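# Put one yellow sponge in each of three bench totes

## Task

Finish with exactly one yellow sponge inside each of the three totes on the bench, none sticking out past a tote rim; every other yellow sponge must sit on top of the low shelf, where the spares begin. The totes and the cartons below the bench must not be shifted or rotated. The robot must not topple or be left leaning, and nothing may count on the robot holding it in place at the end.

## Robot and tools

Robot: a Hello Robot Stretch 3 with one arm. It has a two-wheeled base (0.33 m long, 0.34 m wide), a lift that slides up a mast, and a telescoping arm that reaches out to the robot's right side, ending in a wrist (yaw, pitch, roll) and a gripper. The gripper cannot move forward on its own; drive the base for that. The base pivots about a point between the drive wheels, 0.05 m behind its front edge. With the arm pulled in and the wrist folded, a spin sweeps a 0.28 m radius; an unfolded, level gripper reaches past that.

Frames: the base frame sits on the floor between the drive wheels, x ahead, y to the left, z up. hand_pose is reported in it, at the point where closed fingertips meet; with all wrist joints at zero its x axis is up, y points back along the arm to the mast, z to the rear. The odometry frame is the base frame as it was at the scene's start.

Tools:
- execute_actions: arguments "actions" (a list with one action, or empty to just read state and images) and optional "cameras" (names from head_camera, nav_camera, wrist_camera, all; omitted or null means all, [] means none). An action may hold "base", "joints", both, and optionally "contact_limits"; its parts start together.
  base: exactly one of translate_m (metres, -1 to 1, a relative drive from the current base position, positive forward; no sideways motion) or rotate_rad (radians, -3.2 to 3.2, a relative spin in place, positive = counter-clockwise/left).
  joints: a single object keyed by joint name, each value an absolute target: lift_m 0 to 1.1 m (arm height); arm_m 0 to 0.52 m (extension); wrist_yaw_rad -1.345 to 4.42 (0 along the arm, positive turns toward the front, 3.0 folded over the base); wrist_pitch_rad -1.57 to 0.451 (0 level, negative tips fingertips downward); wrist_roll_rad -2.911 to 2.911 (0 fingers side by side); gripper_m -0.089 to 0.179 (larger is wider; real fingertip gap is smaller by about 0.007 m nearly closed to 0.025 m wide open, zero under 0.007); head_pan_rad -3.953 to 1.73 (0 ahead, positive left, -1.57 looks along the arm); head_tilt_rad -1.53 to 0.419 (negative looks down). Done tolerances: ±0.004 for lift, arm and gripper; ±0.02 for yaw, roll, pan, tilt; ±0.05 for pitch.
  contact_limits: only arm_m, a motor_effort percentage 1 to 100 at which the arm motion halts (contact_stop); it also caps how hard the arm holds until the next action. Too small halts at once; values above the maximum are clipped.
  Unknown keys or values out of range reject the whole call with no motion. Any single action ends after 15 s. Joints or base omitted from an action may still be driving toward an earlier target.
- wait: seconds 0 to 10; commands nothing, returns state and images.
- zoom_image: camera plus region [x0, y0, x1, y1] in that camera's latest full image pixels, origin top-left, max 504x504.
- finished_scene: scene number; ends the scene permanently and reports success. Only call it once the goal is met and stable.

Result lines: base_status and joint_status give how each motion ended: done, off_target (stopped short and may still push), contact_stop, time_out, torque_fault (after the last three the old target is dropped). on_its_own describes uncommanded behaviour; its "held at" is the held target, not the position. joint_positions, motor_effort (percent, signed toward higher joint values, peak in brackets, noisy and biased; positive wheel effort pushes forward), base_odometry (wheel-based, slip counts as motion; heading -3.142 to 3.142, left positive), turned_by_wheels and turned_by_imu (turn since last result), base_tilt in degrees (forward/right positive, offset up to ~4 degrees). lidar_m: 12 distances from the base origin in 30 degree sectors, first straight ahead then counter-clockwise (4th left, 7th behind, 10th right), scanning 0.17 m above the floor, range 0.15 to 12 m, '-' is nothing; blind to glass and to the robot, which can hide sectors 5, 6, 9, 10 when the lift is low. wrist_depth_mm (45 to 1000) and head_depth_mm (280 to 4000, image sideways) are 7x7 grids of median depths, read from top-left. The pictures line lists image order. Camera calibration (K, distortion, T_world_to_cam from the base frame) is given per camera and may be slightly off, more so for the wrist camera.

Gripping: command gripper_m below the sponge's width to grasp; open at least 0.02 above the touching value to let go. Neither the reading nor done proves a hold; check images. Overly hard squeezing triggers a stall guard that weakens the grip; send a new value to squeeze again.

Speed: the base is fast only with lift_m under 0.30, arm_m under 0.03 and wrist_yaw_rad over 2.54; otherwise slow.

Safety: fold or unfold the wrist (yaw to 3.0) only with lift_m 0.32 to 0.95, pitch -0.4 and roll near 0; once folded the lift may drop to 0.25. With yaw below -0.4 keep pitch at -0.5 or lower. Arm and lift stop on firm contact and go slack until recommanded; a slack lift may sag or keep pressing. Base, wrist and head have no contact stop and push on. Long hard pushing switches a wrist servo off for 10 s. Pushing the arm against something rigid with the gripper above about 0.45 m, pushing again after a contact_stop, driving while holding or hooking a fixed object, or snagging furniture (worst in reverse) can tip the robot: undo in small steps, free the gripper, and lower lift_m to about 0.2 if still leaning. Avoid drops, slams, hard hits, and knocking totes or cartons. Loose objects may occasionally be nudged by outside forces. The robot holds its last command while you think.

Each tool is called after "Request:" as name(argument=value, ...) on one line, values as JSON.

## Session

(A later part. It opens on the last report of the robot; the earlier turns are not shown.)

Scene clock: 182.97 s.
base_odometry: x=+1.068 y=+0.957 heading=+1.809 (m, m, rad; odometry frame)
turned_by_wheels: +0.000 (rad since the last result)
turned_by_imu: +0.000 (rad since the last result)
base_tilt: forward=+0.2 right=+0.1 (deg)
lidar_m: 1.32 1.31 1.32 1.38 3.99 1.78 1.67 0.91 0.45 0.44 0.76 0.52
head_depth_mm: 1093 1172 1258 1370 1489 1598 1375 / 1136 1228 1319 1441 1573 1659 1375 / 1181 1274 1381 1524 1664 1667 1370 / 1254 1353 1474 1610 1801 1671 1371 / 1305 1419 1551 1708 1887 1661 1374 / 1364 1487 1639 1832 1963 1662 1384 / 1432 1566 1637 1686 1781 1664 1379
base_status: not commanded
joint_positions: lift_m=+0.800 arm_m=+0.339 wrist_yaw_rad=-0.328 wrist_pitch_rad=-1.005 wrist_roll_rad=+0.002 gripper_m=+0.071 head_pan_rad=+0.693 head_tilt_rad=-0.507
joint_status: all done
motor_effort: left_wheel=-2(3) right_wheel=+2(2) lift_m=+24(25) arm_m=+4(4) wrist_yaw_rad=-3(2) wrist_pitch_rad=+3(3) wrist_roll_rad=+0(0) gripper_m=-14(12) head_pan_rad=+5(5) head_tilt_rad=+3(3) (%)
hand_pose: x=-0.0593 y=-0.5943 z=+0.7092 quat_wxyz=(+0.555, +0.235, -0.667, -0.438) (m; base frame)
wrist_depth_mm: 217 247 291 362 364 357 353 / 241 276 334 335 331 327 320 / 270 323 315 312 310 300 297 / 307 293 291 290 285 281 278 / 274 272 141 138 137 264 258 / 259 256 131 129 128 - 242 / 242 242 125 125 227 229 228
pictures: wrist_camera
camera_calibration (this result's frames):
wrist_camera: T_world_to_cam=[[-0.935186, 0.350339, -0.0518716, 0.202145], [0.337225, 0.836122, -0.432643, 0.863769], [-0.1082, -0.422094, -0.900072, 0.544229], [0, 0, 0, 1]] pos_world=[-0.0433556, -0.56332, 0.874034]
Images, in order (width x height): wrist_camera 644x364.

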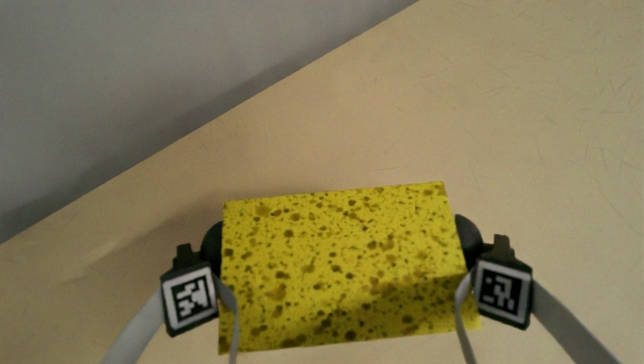

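Request:
execute_actions(actions=[{"base":{"rotate_rad":-0.70},"joints":{"lift_m":1.1,"arm_m":0.1,"wrist_pitch_rad":-0.4,"wrist_yaw_rad":0}}], cameras=[])

Request:
execute_actions(actions=[{"base":{"translate_m":-1.0}}], cameras=[])

Request:
execute_actions(actions=[{"base":{"translate_m":-0.645}}], cameras=[])

Request:
execute_actions(actions=[{"base":{"rotate_rad":-0.588},"joints":{"arm_m":0.3,"head_pan_rad":-1.57,"head_tilt_rad":-0.5}}], cameras=["wrist_camera","head_camera"])

Scene clock: 190.40 s.
base_odometry: x=+1.068 y=+0.957 heading=+1.109 (m, m, rad; odometry frame)
turned_by_wheels: -0.700 (rad since the last result)
turned_by_imu: -0.711 (rad since the last result)
base_tilt: forward=+0.4 right=+0.2 (deg)
lidar_m: 0.52 1.19 1.31 1.38 1.41 3.73 2.04 1.67 2.44 0.91 0.44 0.78
head_depth_mm: 1246 1332 1411 1479 1545 1568 1379 / 1231 1337 1460 1614 1776 1656 1375 / 1204 1309 1425 1564 1735 1656 1377 / 1157 1259 1362 1491 1655 1670 1378 / 1128 1220 1321 1438 1586 1660 1376 / 1102 1193 1289 1402 1535 1634 1380 / 1080 1161 1253 1373 1491 1606 1381
base_status: done
joint_positions: lift_m=+1.100 arm_m=+0.100 wrist_yaw_rad=-0.002 wrist_pitch_rad=-0.423 wrist_roll_rad=+0.002 gripper_m=+0.071 head_pan_rad=+0.693 head_tilt_rad=-0.507
joint_status: all done
motor_effort: left_wheel=+2(7) right_wheel=-2(6) lift_m=+24(25) arm_m=-4(5) wrist_yaw_rad=+2(3) wrist_pitch_rad=+11(12) wrist_roll_rad=+0(0) gripper_m=-14(13) head_pan_rad=+4(5) head_tilt_rad=+3(3) (%)
hand_pose: x=-0.0220 y=-0.4690 z=+1.1112 quat_wxyz=(+0.691, +0.148, -0.692, -0.150) (m; base frame)
wrist_depth_mm: 454 549 685 968 - - - / 465 576 718 - - - - / 488 597 771 - - - - / 506 623 777 - - - - / 533 652 141 138 137 - - / 542 657 131 129 128 - - / 569 652 125 124 972 - -
pictures: none
No camera images: the call's "cameras" was empty. Leave "cameras" out to get every camera's image.

Scene clock: 201.33 s.
base_odometry: x=+0.622 y=+0.061 heading=+1.110 (m, m, rad; odometry frame)
turned_by_wheels: +0.000 (rad since the last result)
turned_by_imu: -0.002 (rad since the last result)
base_tilt: forward=+0.3 right=+0.0 (deg)
lidar_m: 1.52 1.90 1.30 1.34 1.89 2.83 1.30 0.99 0.96 1.99 1.26 1.26
head_depth_mm: 1796 1949 2143 2378 2064 1655 1370 / 1737 1896 2078 2291 2075 1650 1374 / 1704 1850 2020 2239 2100 1662 1372 / 1678 1797 1961 2142 2080 1658 1375 / 1621 1760 1910 2108 2090 1660 1379 / 1605 1717 1863 2040 2082 1665 1388 / 1564 1682 1830 1978 2088 1656 1377
base_status: done
joint_positions: lift_m=+1.100 arm_m=+0.100 wrist_yaw_rad=-0.002 wrist_pitch_rad=-0.423 wrist_roll_rad=+0.002 gripper_m=+0.071 head_pan_rad=+0.693 head_tilt_rad=-0.507
joint_status: not commanded
motor_effort: left_wheel=+2(2) right_wheel=-2(8) lift_m=+24(24) arm_m=-3(3) wrist_yaw_rad=+2(2) wrist_pitch_rad=+11(11) wrist_roll_rad=+0(0) gripper_m=-13(13) head_pan_rad=+6(4) head_tilt_rad=+3(3) (%)
hand_pose: x=-0.0220 y=-0.4690 z=+1.1112 quat_wxyz=(+0.691, +0.148, -0.692, -0.150) (m; base frame)
wrist_depth_mm: - - - - - - - / - - - - - - - / - - - - - - 707 / - - - - - - 584 / - - 141 138 137 - - / - - 130 129 128 - - / - - 125 124 - 976 -
pictures: none
No camera images: the call's "cameras" was empty. Leave "cameras" out to get every camera's image.

Scene clock: 208.77 s.
base_odometry: x=+0.335 y=-0.516 heading=+1.110 (m, m, rad; odometry frame)
turned_by_wheels: +0.000 (rad since the last result)
turned_by_imu: -0.001 (rad since the last result)
base_tilt: forward=+0.3 right=+0.0 (deg)
lidar_m: 1.89 2.29 1.62 1.70 2.68 2.32 0.82 0.62 0.61 0.64 0.95 1.77
head_depth_mm: 2159 2327 2554 2709 2074 1654 1368 / 2097 2264 2497 2671 2083 1659 1379 / 2056 2238 2422 2605 2079 1673 1383 / 2012 2180 2369 2589 2092 1661 1374 / 1960 2115 2255 1842 2013 1663 1381 / 1913 2040 1617 1745 1878 1663 1372 / 1857 1984 1574 1689 1894 1672 1374
base_status: done
joint_positions: lift_m=+1.100 arm_m=+0.100 wrist_yaw_rad=-0.002 wrist_pitch_rad=-0.423 wrist_roll_rad=+0.002 gripper_m=+0.071 head_pan_rad=+0.693 head_tilt_rad=-0.507
joint_status: not commanded
motor_effort: left_wheel=+2(4) right_wheel=-2(5) lift_m=+24(24) arm_m=-4(4) wrist_yaw_rad=+3(3) wrist_pitch_rad=+11(11) wrist_roll_rad=+0(0) gripper_m=-13(13) head_pan_rad=+4(4) head_tilt_rad=+4(3) (%)
hand_pose: x=-0.0220 y=-0.4690 z=+1.1112 quat_wxyz=(+0.691, +0.148, -0.692, -0.150) (m; base frame)
wrist_depth_mm: - - - - - - 872 / - - - - - - 748 / - - - 788 773 733 527 / - - 629 583 582 567 411 / - - 141 138 137 469 299 / - - 130 129 129 - 321 / - - 125 124 974 950 320
pictures: none
No camera images: the call's "cameras" was empty. Leave "cameras" out to get every camera's image.

Scene clock: 211.47 s.
base_odometry: x=+0.335 y=-0.516 heading=+0.522 (m, m, rad; odometry frame)
turned_by_wheels: -0.588 (rad since the last result)
turned_by_imu: -0.597 (rad since the last result)
base_tilt: forward=+0.2 right=+0.0 (deg)
lidar_m: 2.16 1.89 2.32 1.62 1.67 2.72 2.32 0.87 0.63 0.61 0.63 0.86
head_depth_mm: 1275 1373 1246 749 1500 1387 1088 / - - 811 670 1485 1311 1087 / 1276 - 803 671 1492 1350 1113 / 1317 1422 810 670 1487 1404 1153 / 1310 1420 998 672 1492 1316 1095 / 1311 1434 1271 833 1502 1368 1090 / 1316 1430 1283 838 1498 1323 1146
base_status: done
joint_positions: lift_m=+1.100 arm_m=+0.300 wrist_yaw_rad=-0.002 wrist_pitch_rad=-0.423 wrist_roll_rad=+0.002 gripper_m=+0.071 head_pan_rad=-1.563 head_tilt_rad=-0.507
joint_status: all done
motor_effort: left_wheel=+2(7) right_wheel=-2(5) lift_m=+24(24) arm_m=+5(5) wrist_yaw_rad=+1(2) wrist_pitch_rad=+11(11) wrist_roll_rad=+0(0) gripper_m=-13(12) head_pan_rad=-5(61) head_tilt_rad=+3(3) (%)
hand_pose: x=-0.0219 y=-0.6684 z=+1.1112 quat_wxyz=(+0.691, +0.148, -0.692, -0.150) (m; base frame)
wrist_depth_mm: 924 870 909 896 900 882 904 / 966 969 975 923 938 907 952 / - 845 621 522 524 748 726 / 627 627 405 523 389 561 541 / 486 487 140 138 137 447 443 / 406 390 131 130 128 - 368 / 352 261 125 124 307 229 323
pictures: head_camera (sideways: a quarter turn clockwise sets it upright), wrist_camera
camera_calibration (this result's frames):
head_camera: T_world_to_cam=[[-0.00897746, 0.478832, -0.877861, 1.16272], [0.999675, 0.025249, 0.00354898, -0.00243442], [0.0238645, -0.877543, -0.478903, 0.577692], [0, 0, 0, 1]] pos_world=[-0.000914435, -0.0497364, 1.29737]
wrist_camera: T_world_to_cam=[[-0.998202, -0.00178986, -0.0599079, 0.0560716], [0.0504618, 0.514222, -0.856171, 1.33616], [0.0323384, -0.857655, -0.513207, 0.160917], [0, 0, 0, 1]] pos_world=[-0.0166581, -0.548973, 1.22993]
Images, in order (width x height): head_camera 896x504, wrist_camera 644x364.

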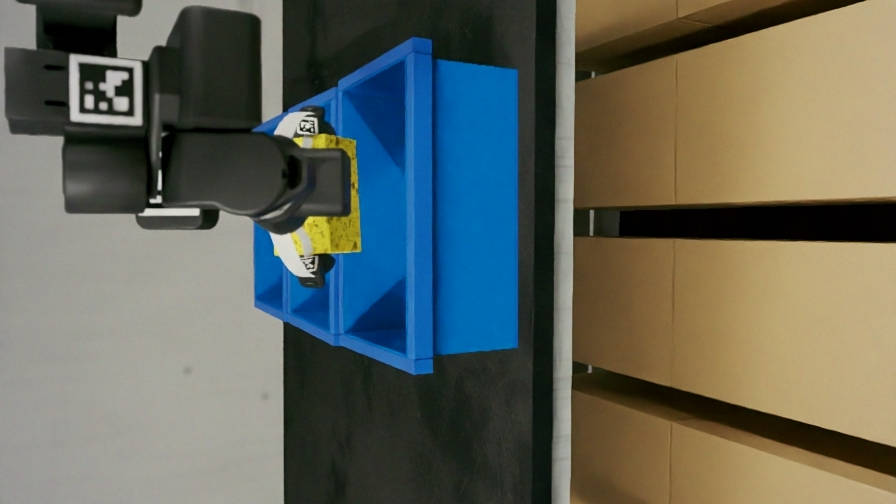

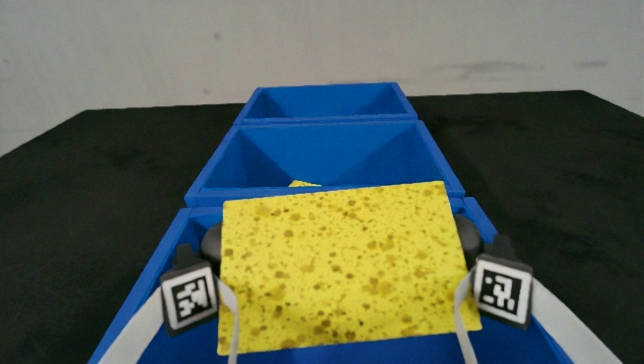

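Request:
execute_actions(actions=[{"joints":{"arm_m":0.455}}], cameras=[])

Request:
execute_actions(actions=[{"joints":{"wrist_pitch_rad":-1.0}}], cameras=["wrist_camera"])

Request:
execute_actions(actions=[{"joints":{"lift_m":1.032}}], cameras=["wrist_camera"])

Request:
execute_actions(actions=[{"joints":{"gripper_m":0.15}}], cameras=[])

Request:
execute_actions(actions=[{"joints":{"lift_m":1.1}}], cameras=["wrist_camera"])

Request:
execute_actions(actions=[{"joints":{"wrist_pitch_rad":-0.5}}], cameras=[])

Scene clock: 217.40 s.
base_odometry: x=+0.335 y=-0.516 heading=+0.522 (m, m, rad; odometry frame)
turned_by_wheels: +0.000 (rad since the last result)
turned_by_imu: +0.001 (rad since the last result)
base_tilt: forward=+0.2 right=+0.1 (deg)
lidar_m: 2.16 1.88 2.33 1.62 1.67 2.71 2.32 0.87 0.63 0.61 0.63 0.86
head_depth_mm: - 1403 1245 751 1501 1378 1085 / 1277 1438 986 669 1485 1312 1089 / 1281 - 811 671 1489 1350 1116 / 1314 1418 823 673 1493 1391 1147 / 1318 1423 999 673 1490 1316 1091 / 1317 1415 1275 833 1488 1376 1095 / 1315 1434 1280 836 1499 1323 1147
base_status: not commanded
joint_positions: lift_m=+1.100 arm_m=+0.455 wrist_yaw_rad=-0.002 wrist_pitch_rad=-0.423 wrist_roll_rad=+0.002 gripper_m=+0.071 head_pan_rad=-1.563 head_tilt_rad=-0.507
joint_status: all done
motor_effort: left_wheel=+1(2) right_wheel=-2(2) lift_m=+24(24) arm_m=+5(0) wrist_yaw_rad=+1(2) wrist_pitch_rad=+11(11) wrist_roll_rad=+0(0) gripper_m=-14(14) head_pan_rad=-3(4) head_tilt_rad=+3(3) (%)
hand_pose: x=-0.0219 y=-0.8234 z=+1.1112 quat_wxyz=(+0.691, +0.148, -0.692, -0.150) (m; base frame)
wrist_depth_mm: 733 741 752 752 742 734 731 / 817 804 794 777 796 819 781 / 882 828 715 578 561 744 719 / 634 617 380 369 367 562 555 / 497 475 142 138 136 453 442 / 402 375 131 129 128 - 375 / 346 224 125 124 190 193 323
pictures: none
No camera images: the call's "cameras" was empty. Leave "cameras" out to get every camera's image.

Scene clock: 218.57 s.
base_odometry: x=+0.335 y=-0.516 heading=+0.522 (m, m, rad; odometry frame)
turned_by_wheels: +0.000 (rad since the last result)
turned_by_imu: +0.000 (rad since the last result)
base_tilt: forward=+0.4 right=+0.1 (deg)
lidar_m: 2.16 1.88 2.33 1.62 1.67 2.71 2.32 0.87 0.63 0.61 0.63 0.86
head_depth_mm: - 1402 1241 753 1493 1390 1085 / 1274 1444 985 669 1482 1308 1087 / 1281 - 800 671 1488 1355 1117 / 1314 1423 993 671 1498 1394 1146 / 1313 1428 998 672 1492 1321 1096 / 1315 1432 1267 834 1500 1372 1091 / 1320 1427 1274 835 1492 1321 1146
base_status: not commanded
joint_positions: lift_m=+1.100 arm_m=+0.455 wrist_yaw_rad=-0.002 wrist_pitch_rad=-1.004 wrist_roll_rad=+0.002 gripper_m=+0.071 head_pan_rad=-1.563 head_tilt_rad=-0.507
joint_status: all done
motor_effort: left_wheel=+1(2) right_wheel=-2(2) lift_m=+24(24) arm_m=+5(5) wrist_yaw_rad=+1(2) wrist_pitch_rad=+2(10) wrist_roll_rad=+0(0) gripper_m=-13(14) head_pan_rad=-5(5) head_tilt_rad=+3(3) (%)
hand_pose: x=-0.0218 y=-0.7169 z=+1.0093 quat_wxyz=(+0.619, +0.339, -0.621, -0.342) (m; base frame)
wrist_depth_mm: 378 219 303 193 190 188 344 / 206 182 183 181 180 178 305 / 178 209 213 214 217 210 166 / 172 238 268 259 262 231 152 / 171 235 141 138 136 219 153 / 170 219 130 129 128 - 154 / 168 217 126 124 219 218 145
pictures: wrist_camera
camera_calibration (this result's frames):
wrist_camera: T_world_to_cam=[[-0.998136, 0.0320981, -0.0519076, 0.066209], [0.0514839, 0.899577, -0.433717, 1.1238], [0.0327734, -0.435581, -0.899553, 0.759531], [0, 0, 0, 1]] pos_world=[-0.0166647, -0.682236, 1.17409]
Images, in order (width x height): wrist_camera 644x364.

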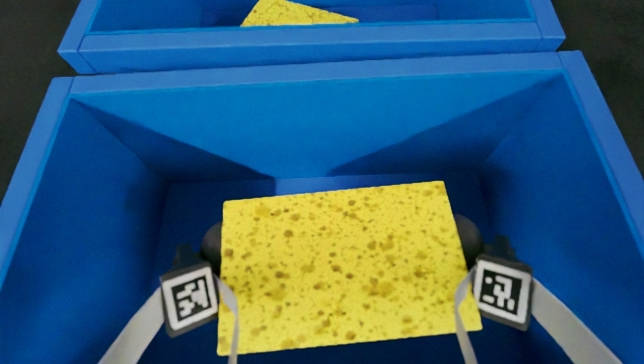

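Scene clock: 220.03 s.
base_odometry: x=+0.335 y=-0.516 heading=+0.522 (m, m, rad; odometry frame)
turned_by_wheels: +0.000 (rad since the last result)
turned_by_imu: +0.000 (rad since the last result)
base_tilt: forward=+0.5 right=+0.2 (deg)
lidar_m: 2.16 1.88 2.33 1.62 1.67 2.72 2.32 0.87 0.63 0.61 0.63 0.86
head_depth_mm: 1295 1353 1160 753 1496 1384 1086 / 1299 1429 807 669 1492 1316 1088 / 1307 1388 - 672 1491 1354 1117 / 1311 1415 997 669 1488 1393 1149 / 1320 1427 997 672 1495 1311 1093 / 1315 1426 1271 833 1497 1369 1094 / 1326 1426 1279 837 1498 1325 1154
base_status: not commanded
joint_positions: lift_m=+1.032 arm_m=+0.455 wrist_yaw_rad=-0.002 wrist_pitch_rad=-1.005 wrist_roll_rad=+0.002 gripper_m=+0.071 head_pan_rad=-1.563 head_tilt_rad=-0.507
joint_status: all done
motor_effort: left_wheel=+2(1) right_wheel=-2(2) lift_m=+14(21) arm_m=+5(5) wrist_yaw_rad=+2(2) wrist_pitch_rad=+2(2) wrist_roll_rad=+0(0) gripper_m=-13(14) head_pan_rad=-4(5) head_tilt_rad=+3(3) (%)
hand_pose: x=-0.0218 y=-0.7167 z=+0.9418 quat_wxyz=(+0.619, +0.340, -0.620, -0.342) (m; base frame)
wrist_depth_mm: 138 138 141 142 143 144 140 / 163 167 169 171 172 175 148 / 174 208 213 214 213 209 150 / 174 208 209 205 202 200 152 / 171 197 141 138 137 188 153 / 170 183 130 129 128 - 153 / 166 172 126 125 162 163 144
pictures: wrist_camera
camera_calibration (this result's frames):
wrist_camera: T_world_to_cam=[[-0.998136, 0.0321529, -0.051876, 0.0627078], [0.0514854, 0.900028, -0.43278, 1.09376], [0.0327747, -0.434644, -0.900006, 0.700021], [0, 0, 0, 1]] pos_world=[-0.0166646, -0.682169, 1.10663]
Images, in order (width x height): wrist_camera 644x364.

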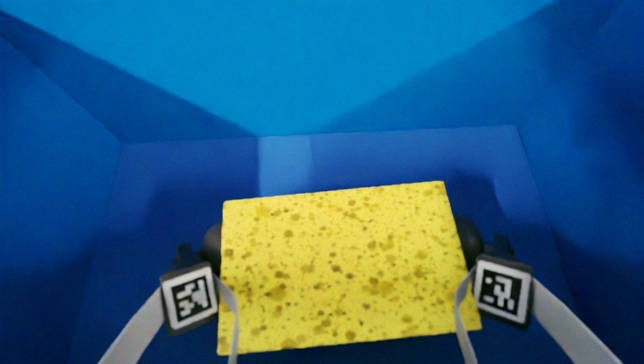

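Scene clock: 221.33 s.
base_odometry: x=+0.335 y=-0.516 heading=+0.522 (m, m, rad; odometry frame)
turned_by_wheels: +0.000 (rad since the last result)
turned_by_imu: +0.000 (rad since the last result)
base_tilt: forward=+0.3 right=+0.0 (deg)
lidar_m: 2.16 1.88 2.32 1.62 1.67 2.71 2.32 0.87 0.63 0.61 0.63 0.86
head_depth_mm: 1302 1356 1158 749 1490 1376 1085 / 1299 1419 806 668 1489 1312 1090 / 1310 1377 - 669 1488 1354 1111 / 1308 1417 993 672 1486 1403 1148 / 1311 1427 997 671 1497 1315 1093 / 1318 1426 1270 832 1491 1369 1092 / 1319 1426 1274 836 1493 1325 1149
base_status: not commanded
joint_positions: lift_m=+1.032 arm_m=+0.455 wrist_yaw_rad=-0.002 wrist_pitch_rad=-1.005 wrist_roll_rad=+0.002 gripper_m=+0.150 head_pan_rad=-1.563 head_tilt_rad=-0.507
joint_status: all done
motor_effort: left_wheel=+1(1) right_wheel=-2(2) lift_m=+14(15) arm_m=+5(5) wrist_yaw_rad=+2(3) wrist_pitch_rad=+2(2) wrist_roll_rad=+0(0) gripper_m=+0(83) head_pan_rad=-4(5) head_tilt_rad=+3(3) (%)
hand_pose: x=-0.0218 y=-0.7167 z=+0.9418 quat_wxyz=(+0.619, +0.340, -0.620, -0.342) (m; base frame)
wrist_depth_mm: 137 139 140 142 143 145 140 / 162 167 168 170 173 176 149 / 175 209 213 214 211 210 151 / 173 209 207 205 203 200 152 / 171 197 190 146 144 189 153 / 169 185 140 137 135 171 141 / 163 169 133 129 130 164 160
pictures: none
No camera images: the call's "cameras" was empty. Leave "cameras" out to get every camera's image.

Scene clock: 222.80 s.
base_odometry: x=+0.335 y=-0.516 heading=+0.522 (m, m, rad; odometry frame)
turned_by_wheels: +0.000 (rad since the last result)
turned_by_imu: +0.000 (rad since the last result)
base_tilt: forward=+0.3 right=+0.1 (deg)
lidar_m: 2.16 1.88 2.33 1.62 1.67 2.71 2.31 0.87 0.63 0.61 0.63 0.86
head_depth_mm: - 1402 1251 750 1502 1381 1083 / 1269 1441 995 667 1485 1315 1088 / 1278 - 807 670 1486 1356 1124 / 1305 1419 993 670 1494 1393 1152 / 1310 1426 1001 673 1493 1311 1095 / 1317 1430 1271 834 1492 1374 1095 / 1322 1426 1278 838 1498 1318 1152
base_status: not commanded
joint_positions: lift_m=+1.100 arm_m=+0.455 wrist_yaw_rad=-0.002 wrist_pitch_rad=-1.005 wrist_roll_rad=+0.002 gripper_m=+0.150 head_pan_rad=-1.563 head_tilt_rad=-0.507
joint_status: all done
motor_effort: left_wheel=+2(1) right_wheel=-2(2) lift_m=+24(25) arm_m=+5(4) wrist_yaw_rad=+2(2) wrist_pitch_rad=+2(2) wrist_roll_rad=+0(0) gripper_m=+0(1) head_pan_rad=-4(6) head_tilt_rad=+3(3) (%)
hand_pose: x=-0.0218 y=-0.7167 z=+1.0092 quat_wxyz=(+0.619, +0.340, -0.620, -0.342) (m; base frame)
wrist_depth_mm: 379 220 300 193 190 188 341 / 206 183 184 180 181 180 306 / 178 209 212 216 220 210 167 / 172 240 272 274 272 231 152 / 171 222 263 261 255 252 153 / 170 204 243 200 204 236 140 / 164 228 230 190 223 221 164
pictures: wrist_camera
camera_calibration (this result's frames):
wrist_camera: T_world_to_cam=[[-0.998136, 0.0321532, -0.0518759, 0.0662033], [0.0514856, 0.900028, -0.43278, 1.12292], [0.0327746, -0.434644, -0.900006, 0.760662], [0, 0, 0, 1]] pos_world=[-0.0166646, -0.68217, 1.17401]
Images, in order (width x height): wrist_camera 644x364.

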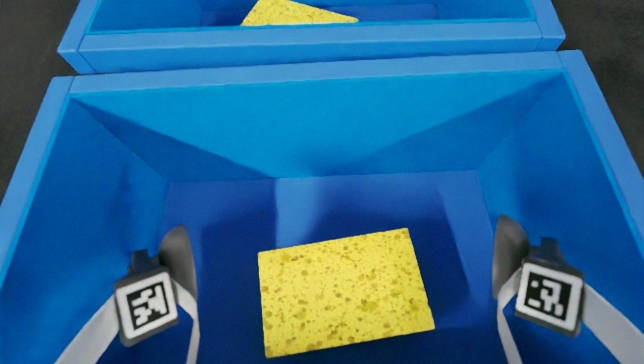

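Scene clock: 223.90 s.
base_odometry: x=+0.335 y=-0.516 heading=+0.522 (m, m, rad; odometry frame)
turned_by_wheels: +0.000 (rad since the last result)
turned_by_imu: +0.000 (rad since the last result)
base_tilt: forward=+0.4 right=+0.0 (deg)
lidar_m: 2.16 1.87 2.33 1.62 1.67 2.71 2.32 0.87 0.63 0.61 0.63 0.86
head_depth_mm: - 1395 1244 750 1488 1385 1087 / 1273 1441 930 669 1486 1307 1085 / 1283 - 820 669 1484 1349 1117 / 1311 1419 827 671 1497 1402 1149 / 1313 1416 998 673 1489 1320 1093 / 1319 1420 1274 832 1497 1368 1094 / 1319 1428 1272 836 1499 1323 1152
base_status: not commanded
joint_positions: lift_m=+1.100 arm_m=+0.455 wrist_yaw_rad=-0.002 wrist_pitch_rad=-0.522 wrist_roll_rad=+0.002 gripper_m=+0.150 head_pan_rad=-1.563 head_tilt_rad=-0.507
joint_status: all done
motor_effort: left_wheel=+1(1) right_wheel=-2(2) lift_m=+24(24) arm_m=+5(5) wrist_yaw_rad=+2(2) wrist_pitch_rad=+11(11) wrist_roll_rad=+0(0) gripper_m=+1(0) head_pan_rad=-5(6) head_tilt_rad=+3(3) (%)
hand_pose: x=-0.0219 y=-0.8097 z=+1.0896 quat_wxyz=(+0.682, +0.182, -0.684, -0.184) (m; base frame)
wrist_depth_mm: 788 764 753 766 754 759 754 / 832 844 787 556 546 759 756 / 672 653 391 387 366 583 571 / 529 506 391 401 386 449 460 / 430 304 391 348 384 297 389 / 363 231 222 219 216 200 336 / 318 210 202 201 203 203 179
pictures: none
No camera images: the call's "cameras" was empty. Leave "cameras" out to get every camera's image.

Request:
finished_scene(scene=2)

The scene is finished: the task was done.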